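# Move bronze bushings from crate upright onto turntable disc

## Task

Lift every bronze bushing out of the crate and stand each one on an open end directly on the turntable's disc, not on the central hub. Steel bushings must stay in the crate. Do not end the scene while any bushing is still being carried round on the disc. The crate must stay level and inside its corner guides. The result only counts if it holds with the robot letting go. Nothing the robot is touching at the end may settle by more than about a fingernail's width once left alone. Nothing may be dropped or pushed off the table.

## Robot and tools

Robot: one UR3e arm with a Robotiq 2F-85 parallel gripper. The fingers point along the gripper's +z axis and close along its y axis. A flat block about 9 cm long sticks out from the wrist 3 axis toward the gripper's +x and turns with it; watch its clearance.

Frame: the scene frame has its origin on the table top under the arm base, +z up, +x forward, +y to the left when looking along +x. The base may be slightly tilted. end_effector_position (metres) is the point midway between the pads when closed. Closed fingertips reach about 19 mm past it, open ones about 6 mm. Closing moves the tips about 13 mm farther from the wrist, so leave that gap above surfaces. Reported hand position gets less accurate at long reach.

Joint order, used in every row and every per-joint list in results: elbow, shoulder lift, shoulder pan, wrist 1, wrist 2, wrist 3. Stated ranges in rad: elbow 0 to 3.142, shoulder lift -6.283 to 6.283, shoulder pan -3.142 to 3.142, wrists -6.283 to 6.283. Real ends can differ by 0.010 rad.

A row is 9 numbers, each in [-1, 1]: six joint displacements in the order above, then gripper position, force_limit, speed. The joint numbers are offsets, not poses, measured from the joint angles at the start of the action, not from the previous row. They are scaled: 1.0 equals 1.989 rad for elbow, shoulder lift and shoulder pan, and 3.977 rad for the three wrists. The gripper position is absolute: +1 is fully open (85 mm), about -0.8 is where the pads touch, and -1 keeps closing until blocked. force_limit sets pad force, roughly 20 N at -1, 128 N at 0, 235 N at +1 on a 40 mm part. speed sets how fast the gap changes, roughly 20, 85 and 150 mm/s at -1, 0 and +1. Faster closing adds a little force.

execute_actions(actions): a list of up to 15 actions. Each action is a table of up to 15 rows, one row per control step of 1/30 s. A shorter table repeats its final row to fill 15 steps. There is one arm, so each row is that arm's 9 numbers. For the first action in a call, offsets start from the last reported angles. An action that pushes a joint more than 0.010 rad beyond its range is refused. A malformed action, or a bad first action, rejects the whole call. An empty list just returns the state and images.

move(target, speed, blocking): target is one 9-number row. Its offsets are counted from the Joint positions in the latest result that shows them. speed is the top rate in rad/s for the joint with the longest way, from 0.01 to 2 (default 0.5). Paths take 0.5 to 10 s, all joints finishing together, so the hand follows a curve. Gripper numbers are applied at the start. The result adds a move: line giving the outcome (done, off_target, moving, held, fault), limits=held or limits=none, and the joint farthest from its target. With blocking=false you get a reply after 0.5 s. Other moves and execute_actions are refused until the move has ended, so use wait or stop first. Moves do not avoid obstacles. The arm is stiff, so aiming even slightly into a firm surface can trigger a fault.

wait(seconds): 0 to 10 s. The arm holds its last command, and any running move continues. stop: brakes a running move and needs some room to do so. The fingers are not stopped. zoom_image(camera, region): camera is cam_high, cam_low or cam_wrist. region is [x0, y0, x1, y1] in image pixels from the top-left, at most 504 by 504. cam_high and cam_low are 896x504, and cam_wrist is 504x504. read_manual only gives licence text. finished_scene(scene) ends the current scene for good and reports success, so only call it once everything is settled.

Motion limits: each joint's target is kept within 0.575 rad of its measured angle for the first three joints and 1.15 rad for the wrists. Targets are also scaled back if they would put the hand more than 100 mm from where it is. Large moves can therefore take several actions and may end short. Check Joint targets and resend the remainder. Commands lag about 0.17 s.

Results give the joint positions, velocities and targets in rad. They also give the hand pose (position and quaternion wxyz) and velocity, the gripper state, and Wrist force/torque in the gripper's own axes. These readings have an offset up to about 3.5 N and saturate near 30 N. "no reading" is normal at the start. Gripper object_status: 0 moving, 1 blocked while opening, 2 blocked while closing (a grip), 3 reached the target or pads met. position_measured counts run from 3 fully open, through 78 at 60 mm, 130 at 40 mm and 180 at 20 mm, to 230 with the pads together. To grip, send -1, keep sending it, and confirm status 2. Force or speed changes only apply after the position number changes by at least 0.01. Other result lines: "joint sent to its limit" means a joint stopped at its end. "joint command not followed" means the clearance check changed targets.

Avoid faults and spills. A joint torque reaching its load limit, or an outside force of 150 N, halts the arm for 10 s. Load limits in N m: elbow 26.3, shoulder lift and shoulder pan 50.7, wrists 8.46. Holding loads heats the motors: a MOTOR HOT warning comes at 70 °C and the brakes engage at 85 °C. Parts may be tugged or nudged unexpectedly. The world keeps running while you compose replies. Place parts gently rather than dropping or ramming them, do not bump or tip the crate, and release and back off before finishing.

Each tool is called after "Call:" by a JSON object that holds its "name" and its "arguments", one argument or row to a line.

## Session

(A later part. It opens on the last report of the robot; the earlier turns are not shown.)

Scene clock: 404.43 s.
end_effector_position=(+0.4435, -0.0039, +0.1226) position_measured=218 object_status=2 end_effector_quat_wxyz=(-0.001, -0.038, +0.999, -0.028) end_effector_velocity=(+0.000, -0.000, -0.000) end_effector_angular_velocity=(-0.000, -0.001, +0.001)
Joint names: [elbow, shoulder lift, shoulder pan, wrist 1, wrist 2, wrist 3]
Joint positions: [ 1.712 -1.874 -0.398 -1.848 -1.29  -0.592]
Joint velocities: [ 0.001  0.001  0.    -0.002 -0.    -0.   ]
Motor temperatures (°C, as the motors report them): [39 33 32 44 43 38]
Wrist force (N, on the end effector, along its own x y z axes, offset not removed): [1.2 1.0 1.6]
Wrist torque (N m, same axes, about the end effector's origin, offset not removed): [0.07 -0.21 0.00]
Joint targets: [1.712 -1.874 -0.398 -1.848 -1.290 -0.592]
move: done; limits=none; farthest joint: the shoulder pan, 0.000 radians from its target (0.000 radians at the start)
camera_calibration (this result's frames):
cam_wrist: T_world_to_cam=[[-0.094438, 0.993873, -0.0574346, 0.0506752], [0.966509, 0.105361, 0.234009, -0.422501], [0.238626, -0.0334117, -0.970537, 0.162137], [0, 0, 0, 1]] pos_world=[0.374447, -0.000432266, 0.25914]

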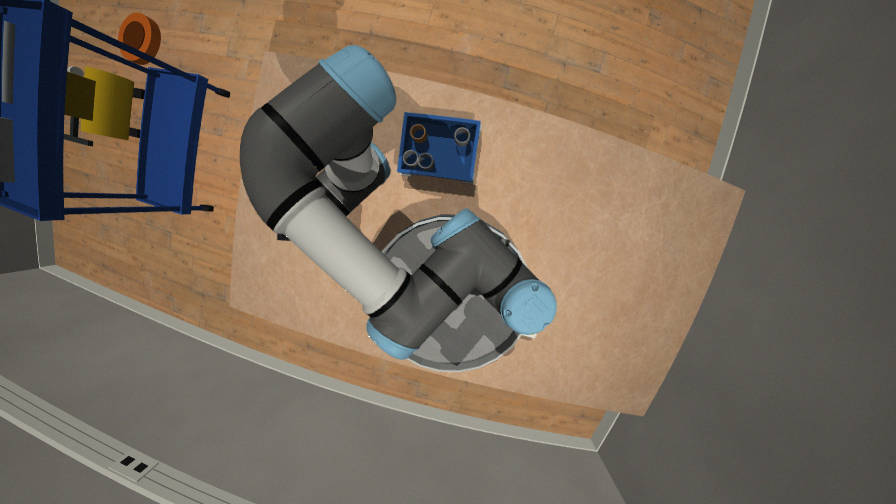

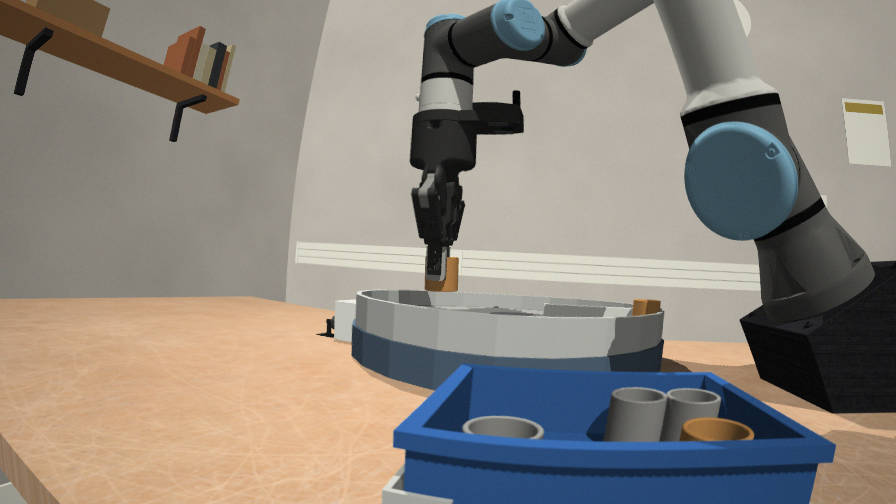

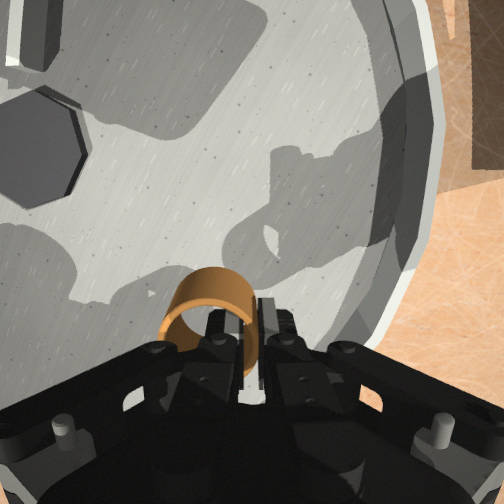

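Call:
{"name": "move", "arguments": {
  "target": [0.036,0.018,0.008,-0.029,-0.003,0,-1,-0.3,-0.5],
  "speed": 0.05
}}

Call:
{"name": "move", "arguments": {
  "target": [0.008,0.004,0.003,-0.0065,-0.0007,0,-1,-0.3,-0.5],
  "speed": 0.015
}}

Scene clock: 410.50 s.
end_effector_position=(+0.4418, -0.0085, +0.1013) position_measured=218 object_status=2 end_effector_quat_wxyz=(-0.001, -0.046, +0.998, -0.031) end_effector_velocity=(-0.000, -0.000, -0.001) end_effector_angular_velocity=(+0.000, +0.000, -0.000)
Joint names: [elbow, shoulder lift, shoulder pan, wrist 1, wrist 2, wrist 3]
Joint positions: [ 1.783 -1.838 -0.383 -1.963 -1.302 -0.592]
Joint velocities: [ 0.002  0.001  0.    -0.003 -0.     0.   ]
Motor temperatures (°C, as the motors report them): [39 33 32 44 43 38]
Wrist force (N, on the end effector, along its own x y z axes, offset not removed): [0.4 1.0 0.5]
Wrist torque (N m, same axes, about the end effector's origin, offset not removed): [0.08 -0.08 -0.03]
Joint targets: [1.783 -1.838 -0.383 -1.963 -1.302 -0.592]
move: done; limits=none; farthest joint: the elbow, 0.001 radians from its target (0.072 radians at the start)
camera_calibration (this result's frames):
cam_wrist: T_world_to_cam=[[-0.110301, 0.991857, -0.0636682, 0.0615253], [0.964724, 0.12225, 0.233159, -0.414428], [0.239044, -0.0357045, -0.970352, 0.1415], [0, 0, 0, 1]] pos_world=[0.372771, -0.00530808, 0.23785]

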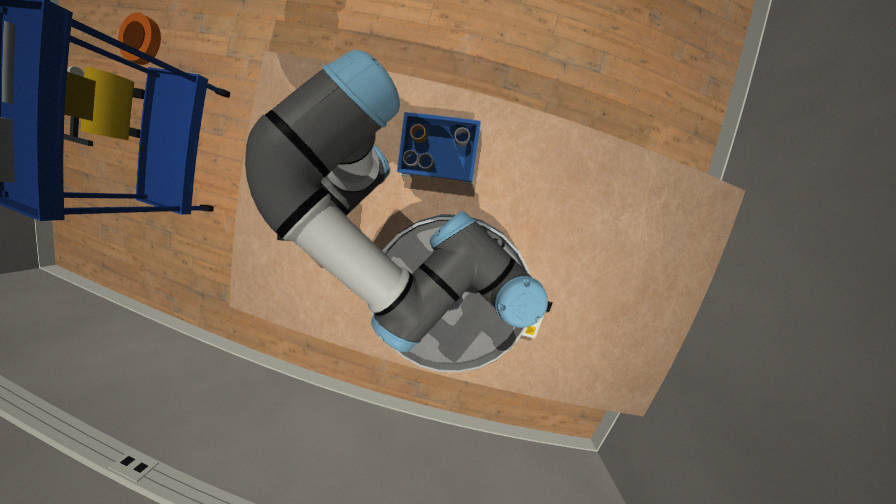

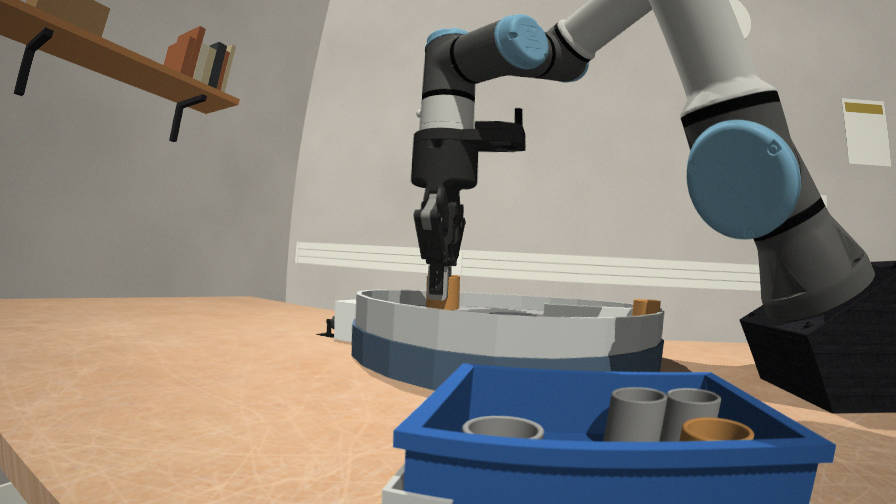

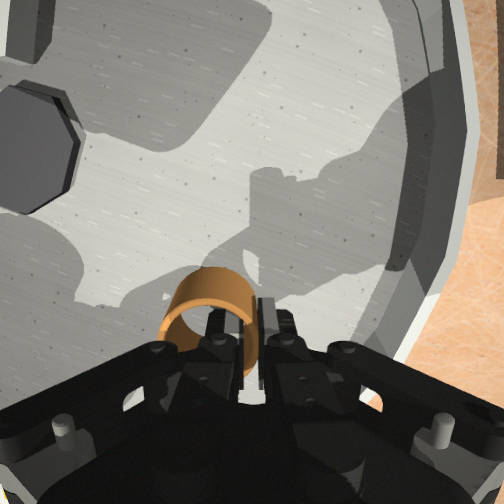

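Scene clock: 412.47 s.
end_effector_position=(+0.4413, -0.0084, +0.0966) position_measured=218 object_status=2 end_effector_quat_wxyz=(-0.001, -0.049, +0.998, -0.031) end_effector_velocity=(+0.000, -0.000, -0.000) end_effector_angular_velocity=(-0.001, -0.000, +0.001)
Joint names: [elbow, shoulder lift, shoulder pan, wrist 1, wrist 2, wrist 3]
Joint positions: [ 1.799 -1.83  -0.377 -1.989 -1.305 -0.592]
Joint velocities: [ 0.001  0.001  0.001 -0.002 -0.001  0.   ]
Motor temperatures (°C, as the motors report them): [39 33 32 44 43 38]
Wrist force (N, on the end effector, along its own x y z axes, offset not removed): [0.5 1.3 1.1]
Wrist torque (N m, same axes, about the end effector's origin, offset not removed): [0.12 -0.14 0.04]
Joint targets: [1.799 -1.830 -0.377 -1.989 -1.305 -0.592]
move: done; limits=none; farthest joint: the shoulder pan, 0.000 radians from its target (0.006 radians at the start)
camera_calibration (this result's frames):
cam_wrist: T_world_to_cam=[[-0.115925, 0.991189, -0.0640798, 0.0636045], [0.964018, 0.127816, 0.233094, -0.412443], [0.23923, -0.0347528, -0.970341, 0.137005], [0, 0, 0, 1]] pos_world=[0.3722, -0.00556585, 0.233156]

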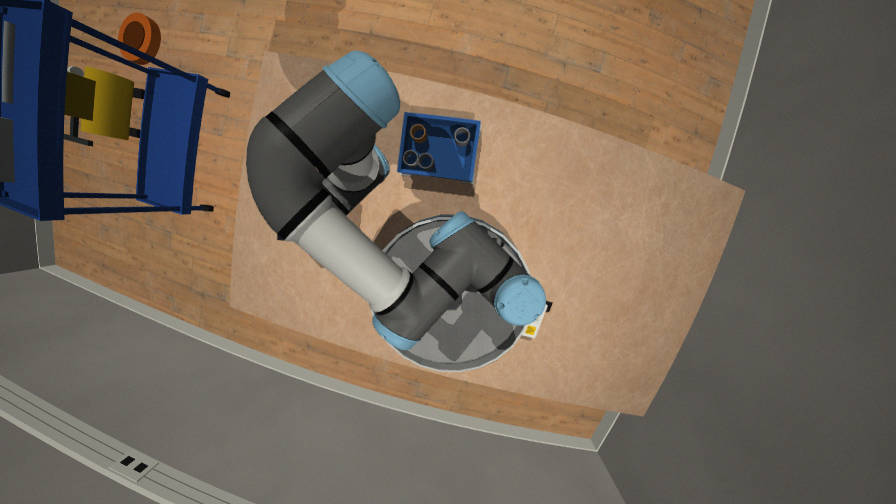

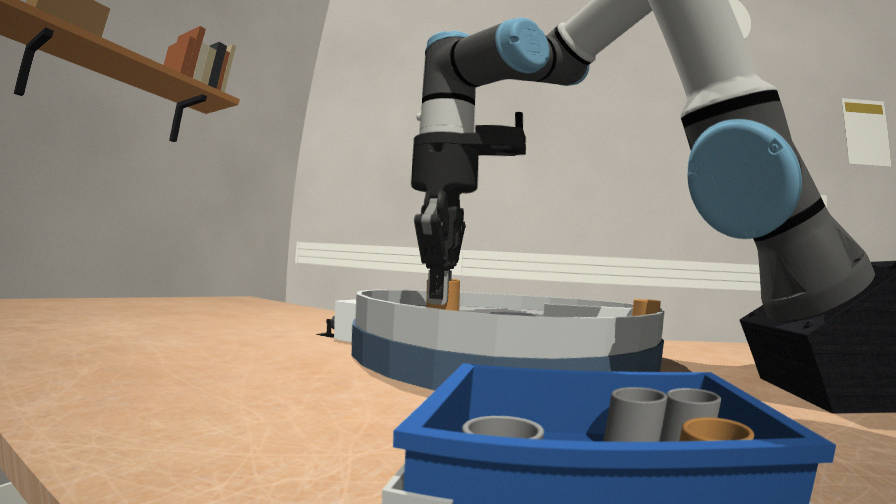

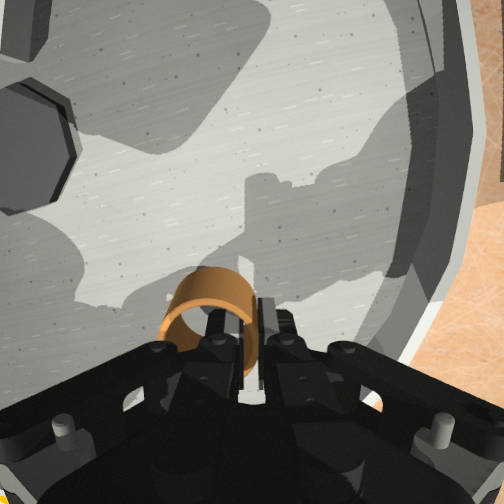

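Not yet; further.

Call:
{"name": "move", "arguments": {
  "target": [0.008,0.004,0.003,-0.0065,-0.0007,0,-1,-0.3,-0.5],
  "speed": 0.015
}}

Scene clock: 415.80 s.
end_effector_position=(+0.4406, -0.0083, +0.0919) position_measured=218 object_status=2 end_effector_quat_wxyz=(-0.001, -0.052, +0.998, -0.031) end_effector_velocity=(+0.000, -0.000, -0.000) end_effector_angular_velocity=(-0.000, -0.000, +0.000)
Joint names: [elbow, shoulder lift, shoulder pan, wrist 1, wrist 2, wrist 3]
Joint positions: [ 1.814 -1.822 -0.371 -2.014 -1.308 -0.592]
Joint velocities: [ 0.001  0.001  0.    -0.002 -0.     0.   ]
Motor temperatures (°C, as the motors report them): [39 33 32 44 43 38]
Wrist force (N, on the end effector, along its own x y z axes, offset not removed): [0.7 1.2 0.7]
Wrist torque (N m, same axes, about the end effector's origin, offset not removed): [0.13 -0.16 -0.02]
Joint targets: [1.815 -1.822 -0.371 -2.014 -1.308 -0.592]
move: done; limits=none; farthest joint: the wrist 1, 0.001 radians from its target (0.026 radians at the start)
camera_calibration (this result's frames):
cam_wrist: T_world_to_cam=[[-0.121538, 0.990489, -0.0644923, 0.0655777], [0.963276, 0.133373, 0.233046, -0.41038], [0.239431, -0.0338, -0.970325, 0.132552], [0, 0, 0, 1]] pos_world=[0.371543, -0.00574021, 0.228485]

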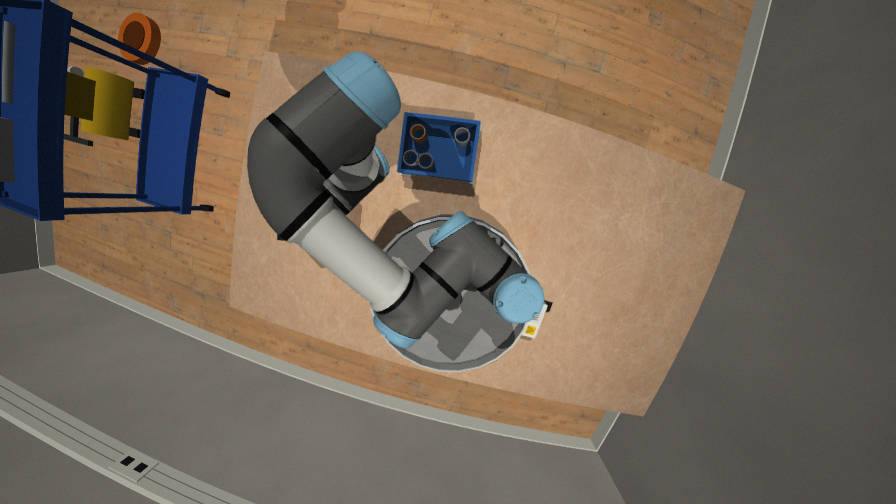

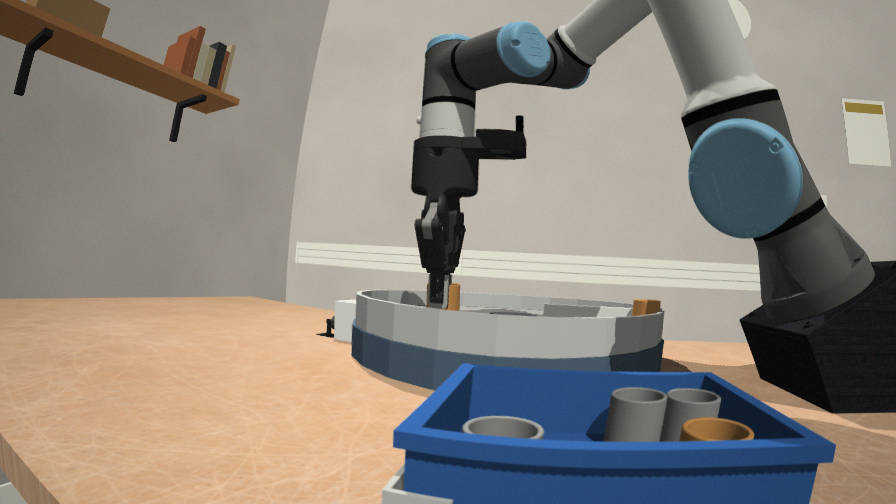

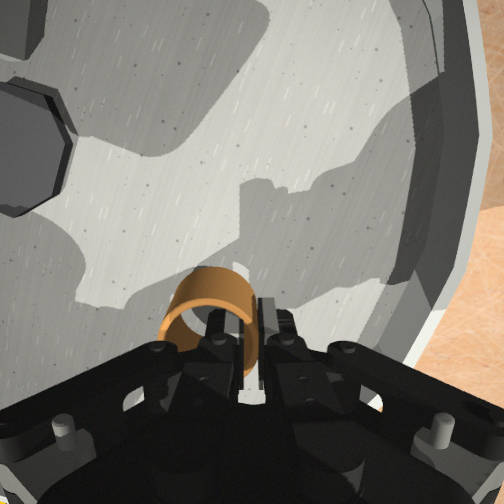

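Call:
{"name": "move", "arguments": {
  "target": [0.006,0.003,0.002,-0.005,-0.0005,0,-1,-0.3,-0.5],
  "speed": 0.012
}}

Scene clock: 421.57 s.
end_effector_position=(+0.4402, -0.0083, +0.0885) position_measured=218 object_status=2 end_effector_quat_wxyz=(-0.000, -0.054, +0.998, -0.032) end_effector_velocity=(-0.000, -0.000, -0.000) end_effector_angular_velocity=(-0.000, -0.000, -0.000)
Joint names: [elbow, shoulder lift, shoulder pan, wrist 1, wrist 2, wrist 3]
Joint positions: [ 1.826 -1.816 -0.367 -2.034 -1.31  -0.592]
Joint velocities: [ 0.002  0.    -0.001 -0.003 -0.    -0.   ]
Motor temperatures (°C, as the motors report them): [39 33 32 44 43 38]
Wrist force (N, on the end effector, along its own x y z axes, offset not removed): [0.9 1.6 0.7]
Wrist torque (N m, same axes, about the end effector's origin, offset not removed): [0.22 -0.17 -0.01]
Joint targets: [1.826 -1.816 -0.367 -2.034 -1.310 -0.592]
move: done; limits=none; farthest joint: the shoulder pan, 0.000 radians from its target (0.004 radians at the start)
camera_calibration (this result's frames):
cam_wrist: T_world_to_cam=[[-0.125426, 0.989956, -0.065234, 0.067122], [0.962624, 0.137345, 0.233435, -0.408896], [0.24005, -0.0335169, -0.970182, 0.129055], [0, 0, 0, 1]] pos_world=[0.371052, -0.00596236, 0.225036]

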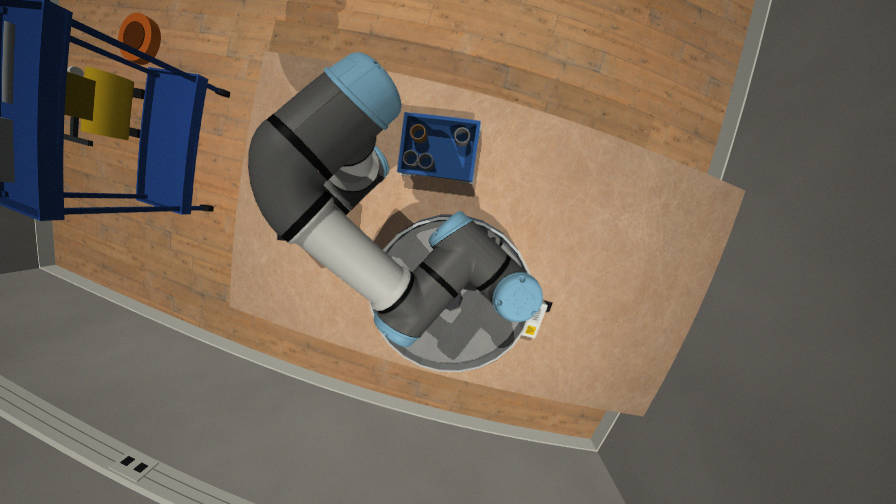

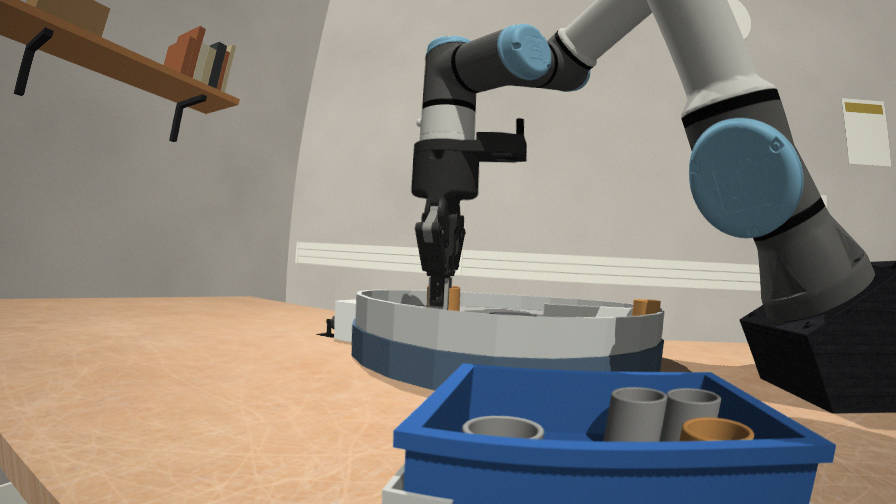

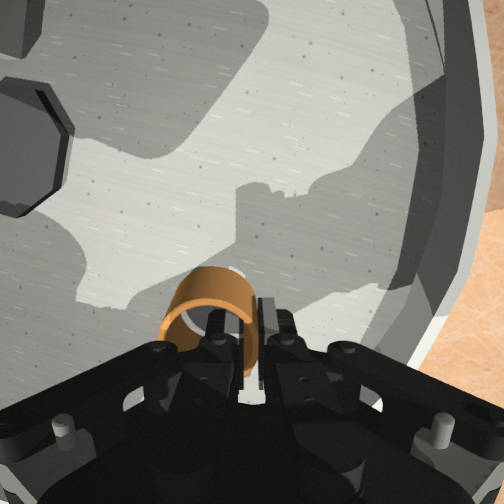

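Call:
{"name": "move", "arguments": {
  "target": [0.006,0.003,0.002,-0.005,-0.0005,0,-1,-0.3,-0.5],
  "speed": 0.012
}}

Scene clock: 425.13 s.
end_effector_position=(+0.4398, -0.0083, +0.0851) position_measured=218 object_status=2 end_effector_quat_wxyz=(-0.000, -0.056, +0.998, -0.032) end_effector_velocity=(+0.001, -0.001, +0.000) end_effector_angular_velocity=(-0.002, -0.002, +0.000)
Joint names: [elbow, shoulder lift, shoulder pan, wrist 1, wrist 2, wrist 3]
Joint positions: [ 1.838 -1.81  -0.363 -2.053 -1.312 -0.592]
Joint velocities: [-0.     0.    -0.001 -0.003  0.     0.   ]
Motor temperatures (°C, as the motors report them): [39 33 32 44 43 38]
Wrist force (N, on the end effector, along its own x y z axes, offset not removed): [1.0 1.2 0.0]
Wrist torque (N m, same axes, about the end effector's origin, offset not removed): [0.13 -0.22 0.03]
Joint targets: [1.838 -1.810 -0.363 -2.054 -1.312 -0.592]
move: done; limits=none; farthest joint: the shoulder pan, 0.000 radians from its target (0.004 radians at the start)
camera_calibration (this result's frames):
cam_wrist: T_world_to_cam=[[-0.129315, 0.989405, -0.065996, 0.0686137], [0.961945, 0.141325, 0.233857, -0.407375], [0.240706, -0.0332435, -0.970029, 0.125578], [0, 0, 0, 1]] pos_world=[0.370517, -0.00614007, 0.22161]

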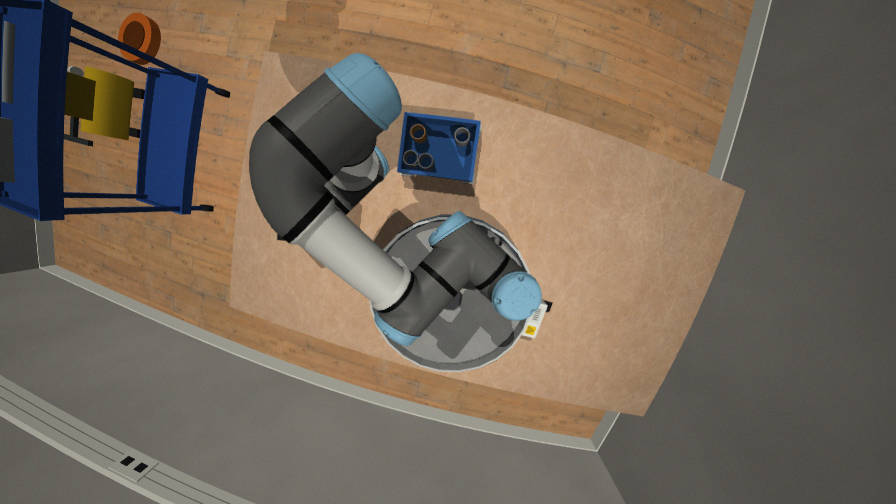

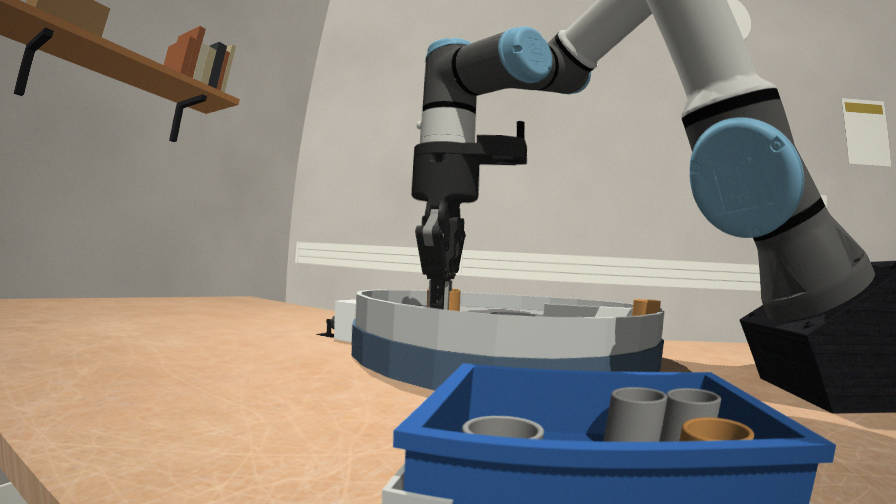

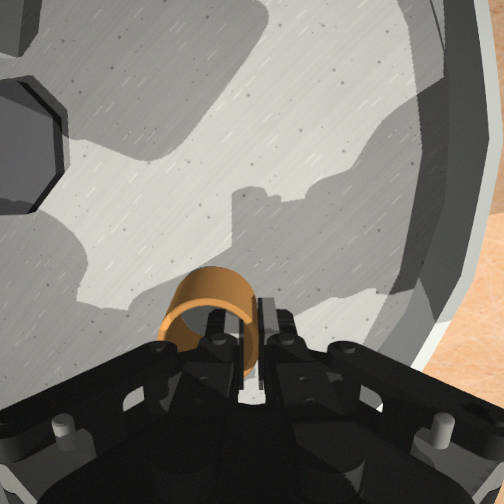

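Call:
{"name": "move", "arguments": {
  "target": [0.004,0.002,0.0015,-0.0035,-0.0003,0,-1,-0.3,-0.5],
  "speed": 0.01
}}

Scene clock: 428.67 s.
end_effector_position=(+0.4395, -0.0082, +0.0829) position_measured=218 object_status=2 end_effector_quat_wxyz=(+0.000, -0.057, +0.998, -0.032) end_effector_velocity=(-0.000, +0.000, -0.001) end_effector_angular_velocity=(+0.001, +0.002, -0.000)
Joint names: [elbow, shoulder lift, shoulder pan, wrist 1, wrist 2, wrist 3]
Joint positions: [ 1.846 -1.806 -0.36  -2.067 -1.313 -0.592]
Joint velocities: [ 0.001  0.001  0.    -0.    -0.     0.   ]
Motor temperatures (°C, as the motors report them): [39 33 32 44 43 38]
Wrist force (N, on the end effector, along its own x y z axes, offset not removed): [14.5 6.6 -30.0]
Wrist torque (N m, same axes, about the end effector's origin, offset not removed): [-0.24 -0.02 -0.03]
Joint targets: [1.846 -1.806 -0.360 -2.067 -1.313 -0.592]
move: done; limits=none; farthest joint: the shoulder pan, 0.000 radians from its target (0.003 radians at the start)
camera_calibration (this result's frames):
cam_wrist: T_world_to_cam=[[-0.132283, 0.988982, -0.0664489, 0.0696298], [0.961332, 0.144343, 0.234535, -0.406415], [0.241542, -0.0328544, -0.969834, 0.123075], [0, 0, 0, 1]] pos_world=[0.370182, -0.00615593, 0.219307]

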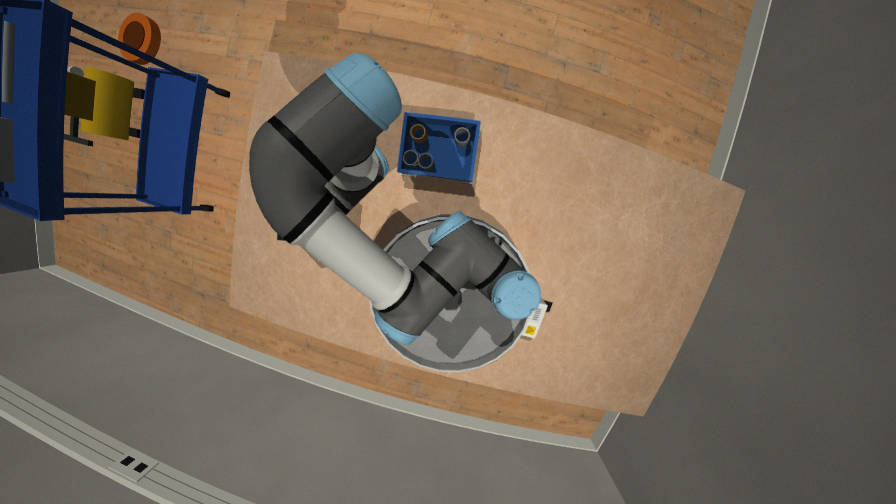

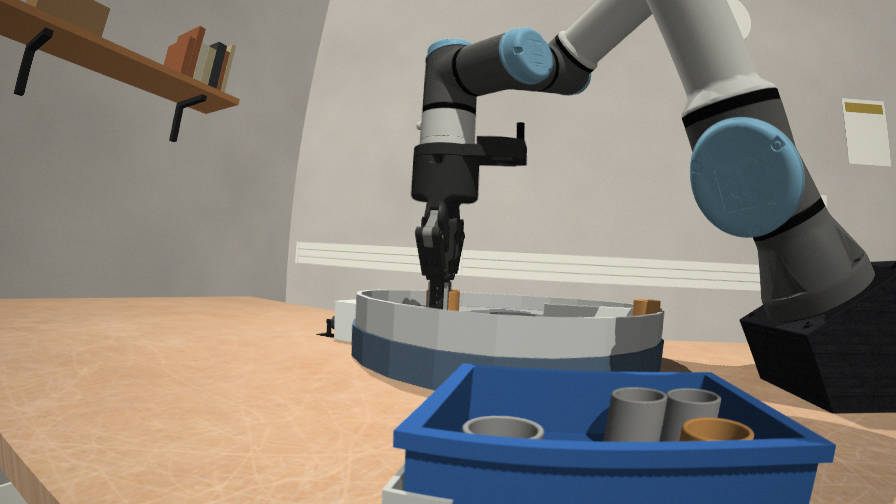

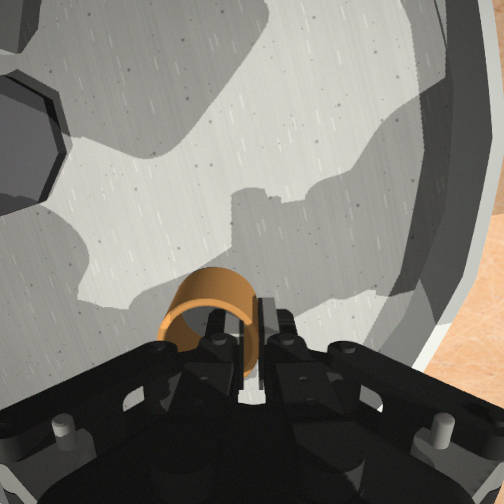

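Call:
{"name": "execute_actions", "arguments": {
  "actions": [
    [[-0.002,-0.001,-0.0005,0.0015,0,0,-0.5,0,0.5],[-0.003,-0.0015,-0.001,0.0025,0,0,-0.5,0,0.5],[-0.004,-0.002,-0.0015,0.0035,0,0,-0.5,0,0.5],[-0.004,-0.002,-0.0015,0.0035,0,0,-0.5,0,0.5],[-0.004,-0.002,-0.0015,0.0035,0,0,-0.5,0,0.5],[-0.008,-0.004,-0.003,0.0065,0,0,-0.5,0,0.5],[-0.013,-0.0065,-0.005,0.0105,0,0,-0.5,0,0.5],[-0.018,-0.009,-0.007,0.0145,0,0,-0.5,0,0.5],[-0.023,-0.0115,-0.009,0.0185,0,0,-0.5,0,0.5],[-0.028,-0.014,-0.011,0.0225,0.002,0,-0.5,0,0.5],[-0.033,-0.0165,-0.013,0.0265,0.002,0,-0.5,0,0.5],[-0.038,-0.019,-0.015,0.0305,0.003,0,-0.5,0,0.5],[-0.043,-0.0215,-0.017,0.0345,0.003,0,-0.5,0,0.5],[-0.048,-0.024,-0.019,0.0385,0.004,0,-0.5,0,0.5],[-0.053,-0.0265,-0.021,0.0425,0.004,0,-0.5,0,0.5]],
    [[-0.04,-0.02,-0.016,0.032,0.003,0,-0.5,0,0.5]],
    [[0,0,0,0,0,0,-0.5,0,0.5]]
  ]
}}

Scene clock: 437.80 s.
end_effector_position=(+0.4438, -0.0106, +0.1262) position_measured=192 object_status=3 end_effector_quat_wxyz=(-0.000, -0.030, +0.999, -0.034) end_effector_velocity=(-0.000, +0.000, -0.000) end_effector_angular_velocity=(+0.001, +0.001, -0.000)
Joint names: [elbow, shoulder lift, shoulder pan, wrist 1, wrist 2, wrist 3]
Joint positions: [ 1.703 -1.878 -0.417 -1.837 -1.292 -0.592]
Joint velocities: [ 0.001  0.     0.001 -0.     0.     0.   ]
Motor temperatures (°C, as the motors report them): [39 33 32 44 43 38]
Wrist force (N, on the end effector, along its own x y z axes, offset not removed): [0.9 1.9 0.5]
Wrist torque (N m, same axes, about the end effector's origin, offset not removed): [0.30 -0.20 0.02]
Joint targets: [1.703 -1.878 -0.417 -1.837 -1.292 -0.592]
camera_calibration (this result's frames):
cam_wrist: T_world_to_cam=[[-0.0789792, 0.994422, -0.0699081, 0.052345], [0.967497, 0.0933625, 0.235018, -0.423639], [0.240234, -0.0490743, -0.969474, 0.164315], [0, 0, 0, 1]] pos_world=[0.37453, -0.00443739, 0.262521]

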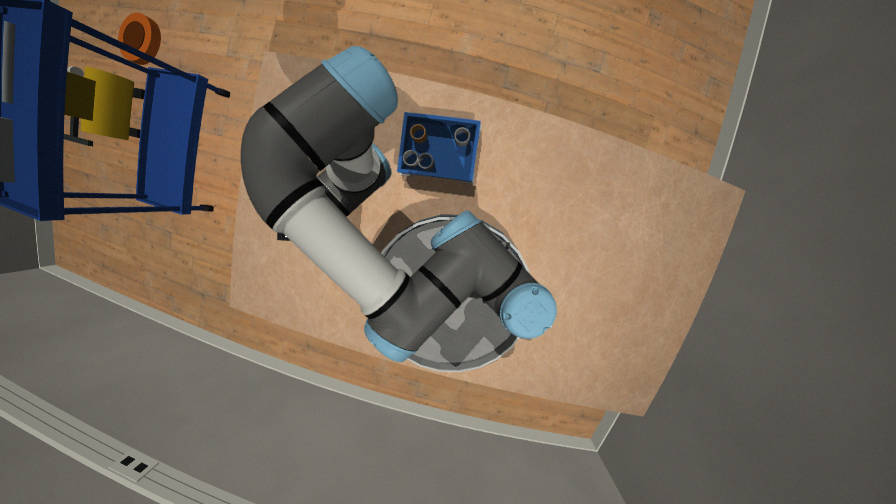

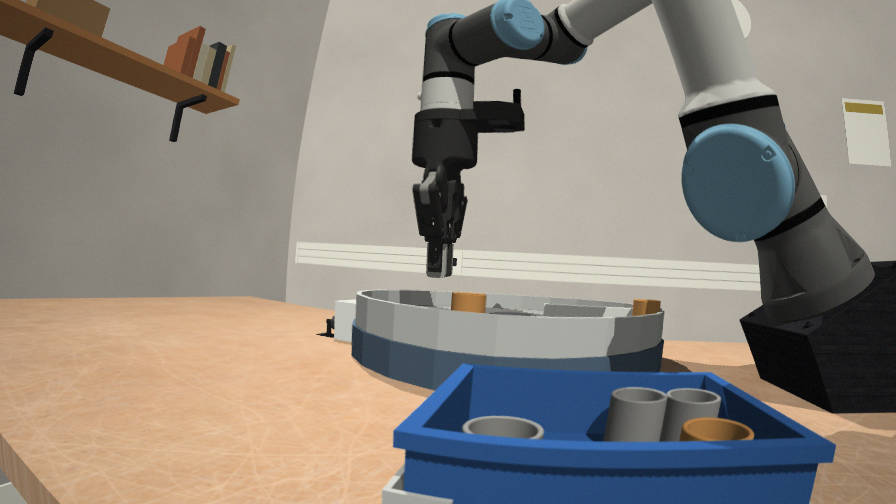

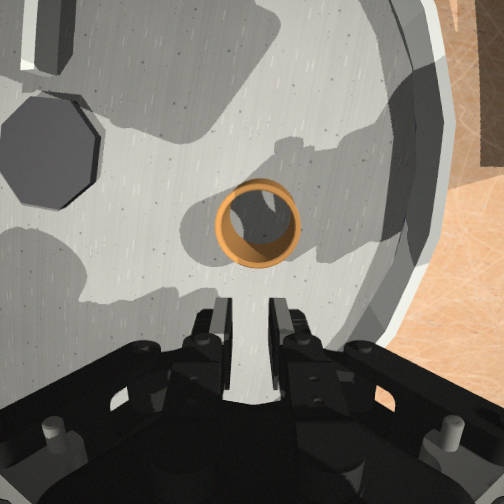

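Call:
{"name": "move", "arguments": {
  "target": [-0.062,-0.031,0.009,0.05,0.0065,0.2,-0.4,0,0],
  "speed": 0.8
}}

Call:
{"name": "move", "arguments": {
  "target": [0.1865,-0.0659,0.526,-0.0802,-0.1086,0.7814,-0.4,0,0],
  "speed": 1.2
}}

Call:
{"name": "move", "arguments": {
  "target": [0.2142,0.0623,0.1403,-0.1209,-0.0412,0.095,-0.4,0,0],
  "speed": 0.3
}}

Scene clock: 461.43 s.
end_effector_position=(+0.4424, +0.0193, +0.1621) position_measured=179 object_status=3 end_effector_quat_wxyz=(+0.007, +0.353, +0.935, -0.014) end_effector_velocity=(-0.000, -0.000, -0.000) end_effector_angular_velocity=(+0.000, +0.000, -0.003)
Joint names: [elbow, shoulder lift, shoulder pan, wrist 1, wrist 2, wrist 3]
Joint positions: [ 1.579 -1.94  -0.399 -1.638 -1.266  0.203]
Joint velocities: [ 0.    -0.    -0.001  0.     0.     0.002]
Motor temperatures (°C, as the motors report them): [39 33 32 44 43 38]
Wrist force (N, on the end effector, along its own x y z axes, offset not removed): [1.1 1.9 0.9]
Wrist torque (N m, same axes, about the end effector's origin, offset not removed): [0.23 -0.20 -0.01]
Joint targets: [1.579 -1.940 -0.399 -1.638 -1.266 0.204]
move: done; limits=none; farthest joint: the shoulder pan, 0.000 radians from its target (0.018 radians at the start)
camera_calibration (this result's frames):
cam_wrist: T_world_to_cam=[[0.647682, 0.761563, -0.0230115, -0.299555], [0.73941, -0.620982, 0.260102, -0.322926], [0.183795, -0.185478, -0.965307, 0.227852], [0, 0, 0, 1]] pos_world=[0.390913, 0.0698605, 0.297048]

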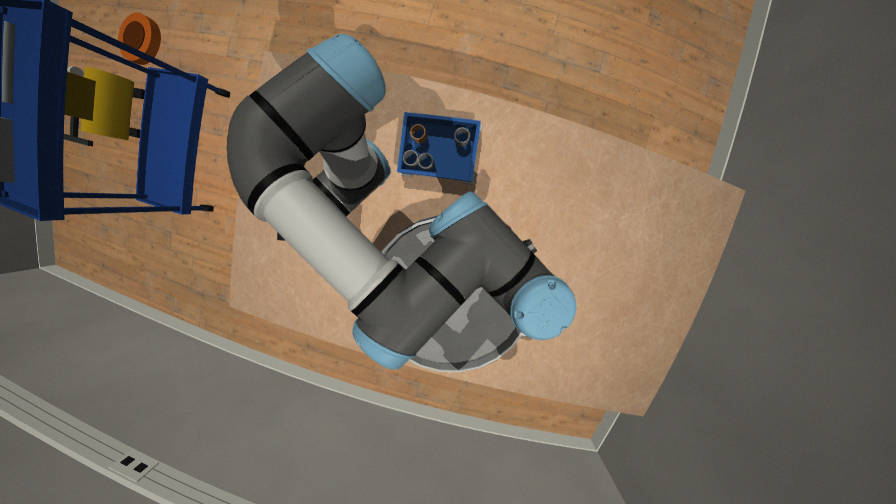

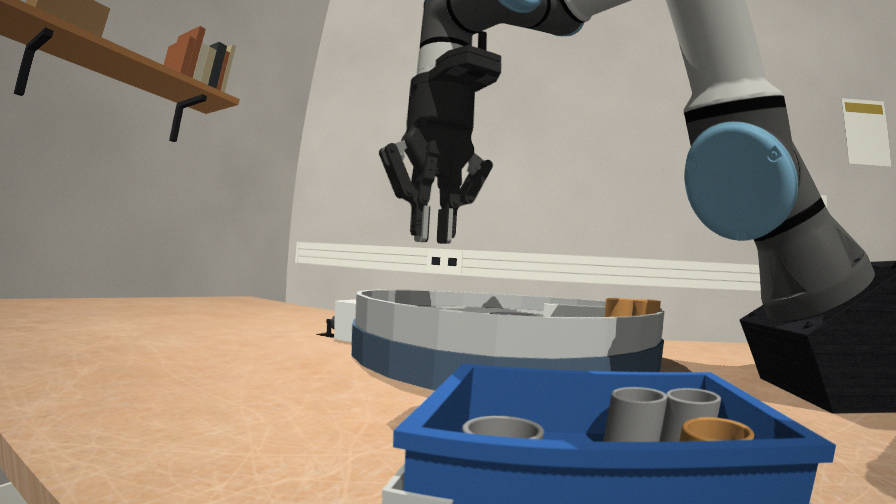

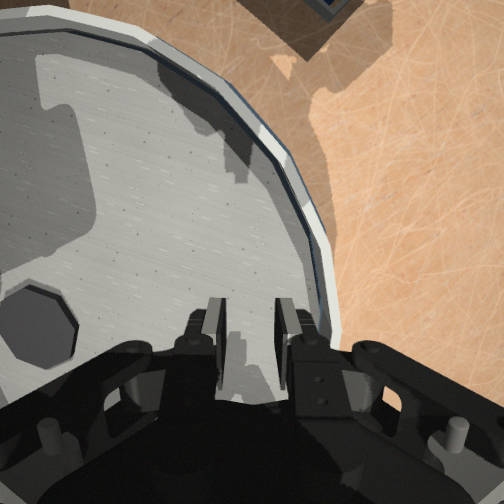

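Scene clock: 464.83 s.
end_effector_position=(+0.2923, +0.2249, +0.1685) position_measured=179 object_status=3 end_effector_quat_wxyz=(-0.020, +0.993, +0.119, +0.001) end_effector_velocity=(+0.000, +0.000, +0.000) end_effector_angular_velocity=(+0.001, -0.001, -0.002)
Joint names: [elbow, shoulder lift, shoulder pan, wrist 1, wrist 2, wrist 3]
Joint positions: [ 1.95  -2.071  0.647 -1.957 -1.698  3.311]
Joint velocities: [-0.    -0.     0.001 -0.    -0.     0.003]
Motor temperatures (°C, as the motors report them): [39 33 32 44 43 38]
Wrist force (N, on the end effector, along its own x y z axes, offset not removed): [0.4 1.1 -0.1]
Wrist torque (N m, same axes, about the end effector's origin, offset not removed): [0.17 -0.08 -0.04]
Joint targets: [1.950 -2.071 0.647 -1.957 -1.698 3.311]
move: done; limits=none; farthest joint: the shoulder pan, 0.000 radians from its target (1.046 radians at the start)
camera_calibration (this result's frames):
cam_wrist: T_world_to_cam=[[0.2543, -0.966265, -0.0407731, 0.147776], [-0.938085, -0.256699, 0.2326, 0.32714], [-0.23522, -0.0209017, -0.971717, 0.386353], [0, 0, 0, 1]] pos_world=[0.360184, 0.234843, 0.305359]

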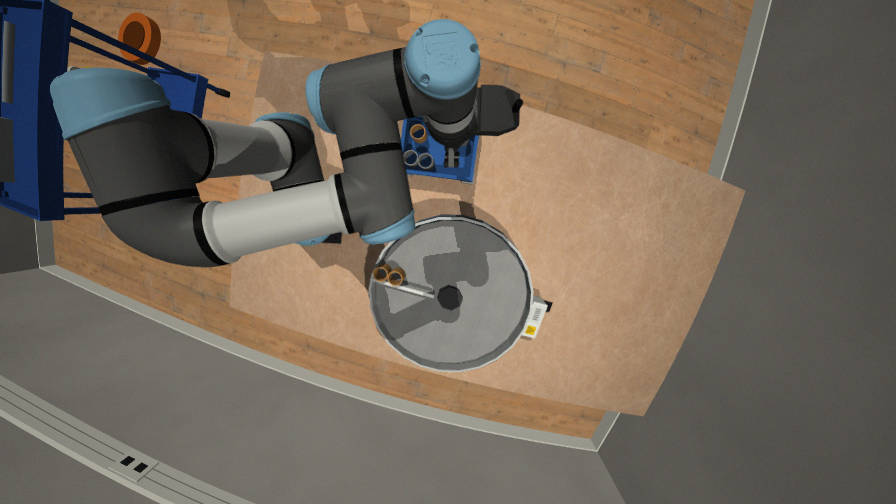

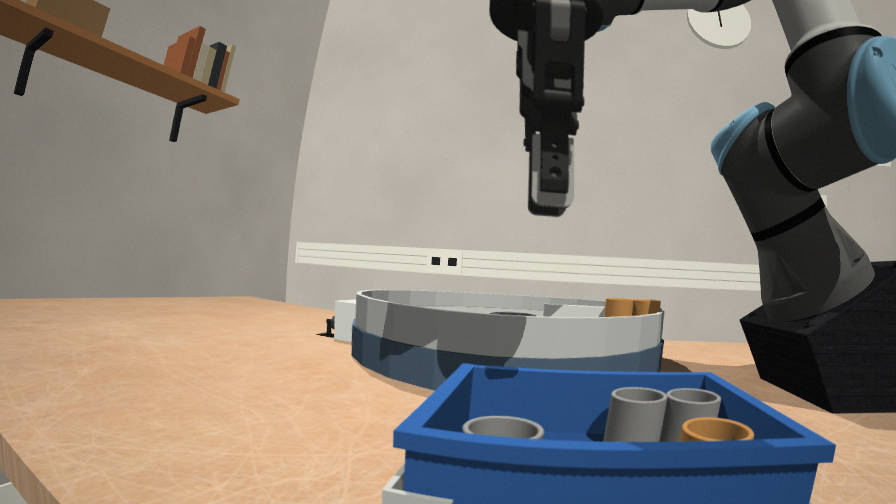

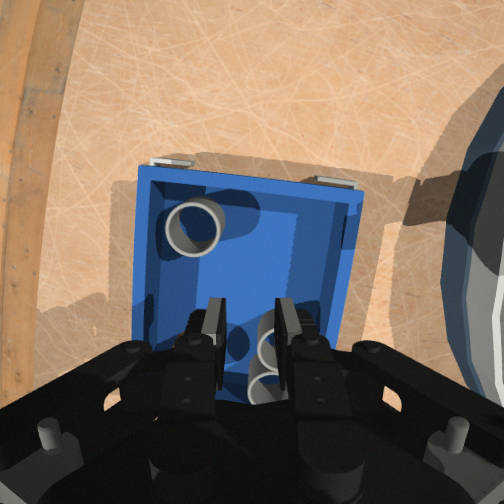

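Scene clock: 467.00 s.
end_effector_position=(+0.1994, +0.2364, +0.0974) position_measured=179 object_status=3 end_effector_quat_wxyz=(-0.000, +0.998, +0.059, +0.001) end_effector_velocity=(-0.001, -0.000, -0.000) end_effector_angular_velocity=(-0.001, +0.000, -0.000)
Joint names: [elbow, shoulder lift, shoulder pan, wrist 1, wrist 2, wrist 3]
Joint positions: [ 2.376 -1.947  0.926 -2.438 -1.862  3.689]
Joint velocities: [ 0.003  0.001  0.001 -0.002 -0.001  0.002]
Motor temperatures (°C, as the motors report them): [39 33 32 44 43 38]
Wrist force (N, on the end effector, along its own x y z axes, offset not removed): [1.1 1.1 0.5]
Wrist torque (N m, same axes, about the end effector's origin, offset not removed): [0.15 -0.21 0.02]
Joint targets: [2.376 -1.947 0.926 -2.438 -1.862 3.689]
move: done; limits=none; farthest joint: the shoulder pan, 0.000 radians from its target (0.279 radians at the start)
camera_calibration (this result's frames):
cam_wrist: T_world_to_cam=[[0.136128, -0.990688, -0.00233904, 0.205212], [-0.962257, -0.132782, 0.237551, 0.234474], [-0.235649, -0.0300866, -0.971372, 0.297899], [0, 0, 0, 1]] pos_world=[0.267888, 0.243398, 0.234151]

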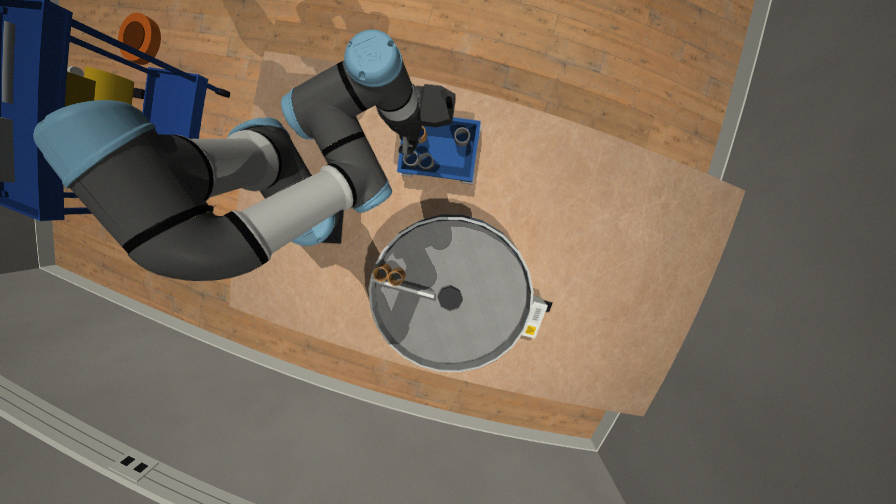

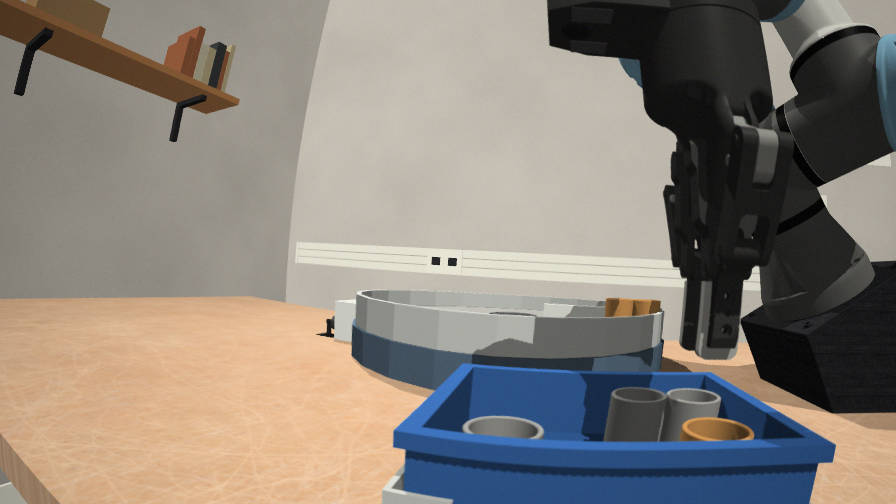

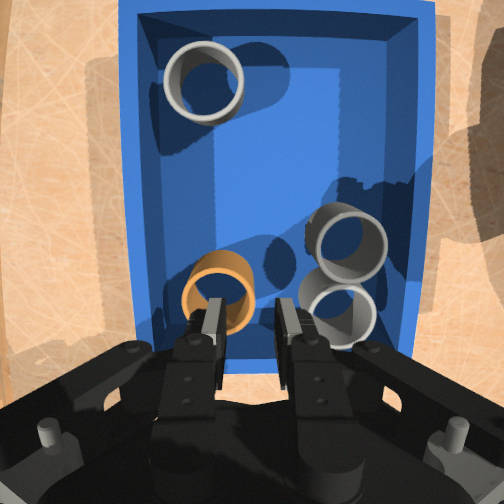

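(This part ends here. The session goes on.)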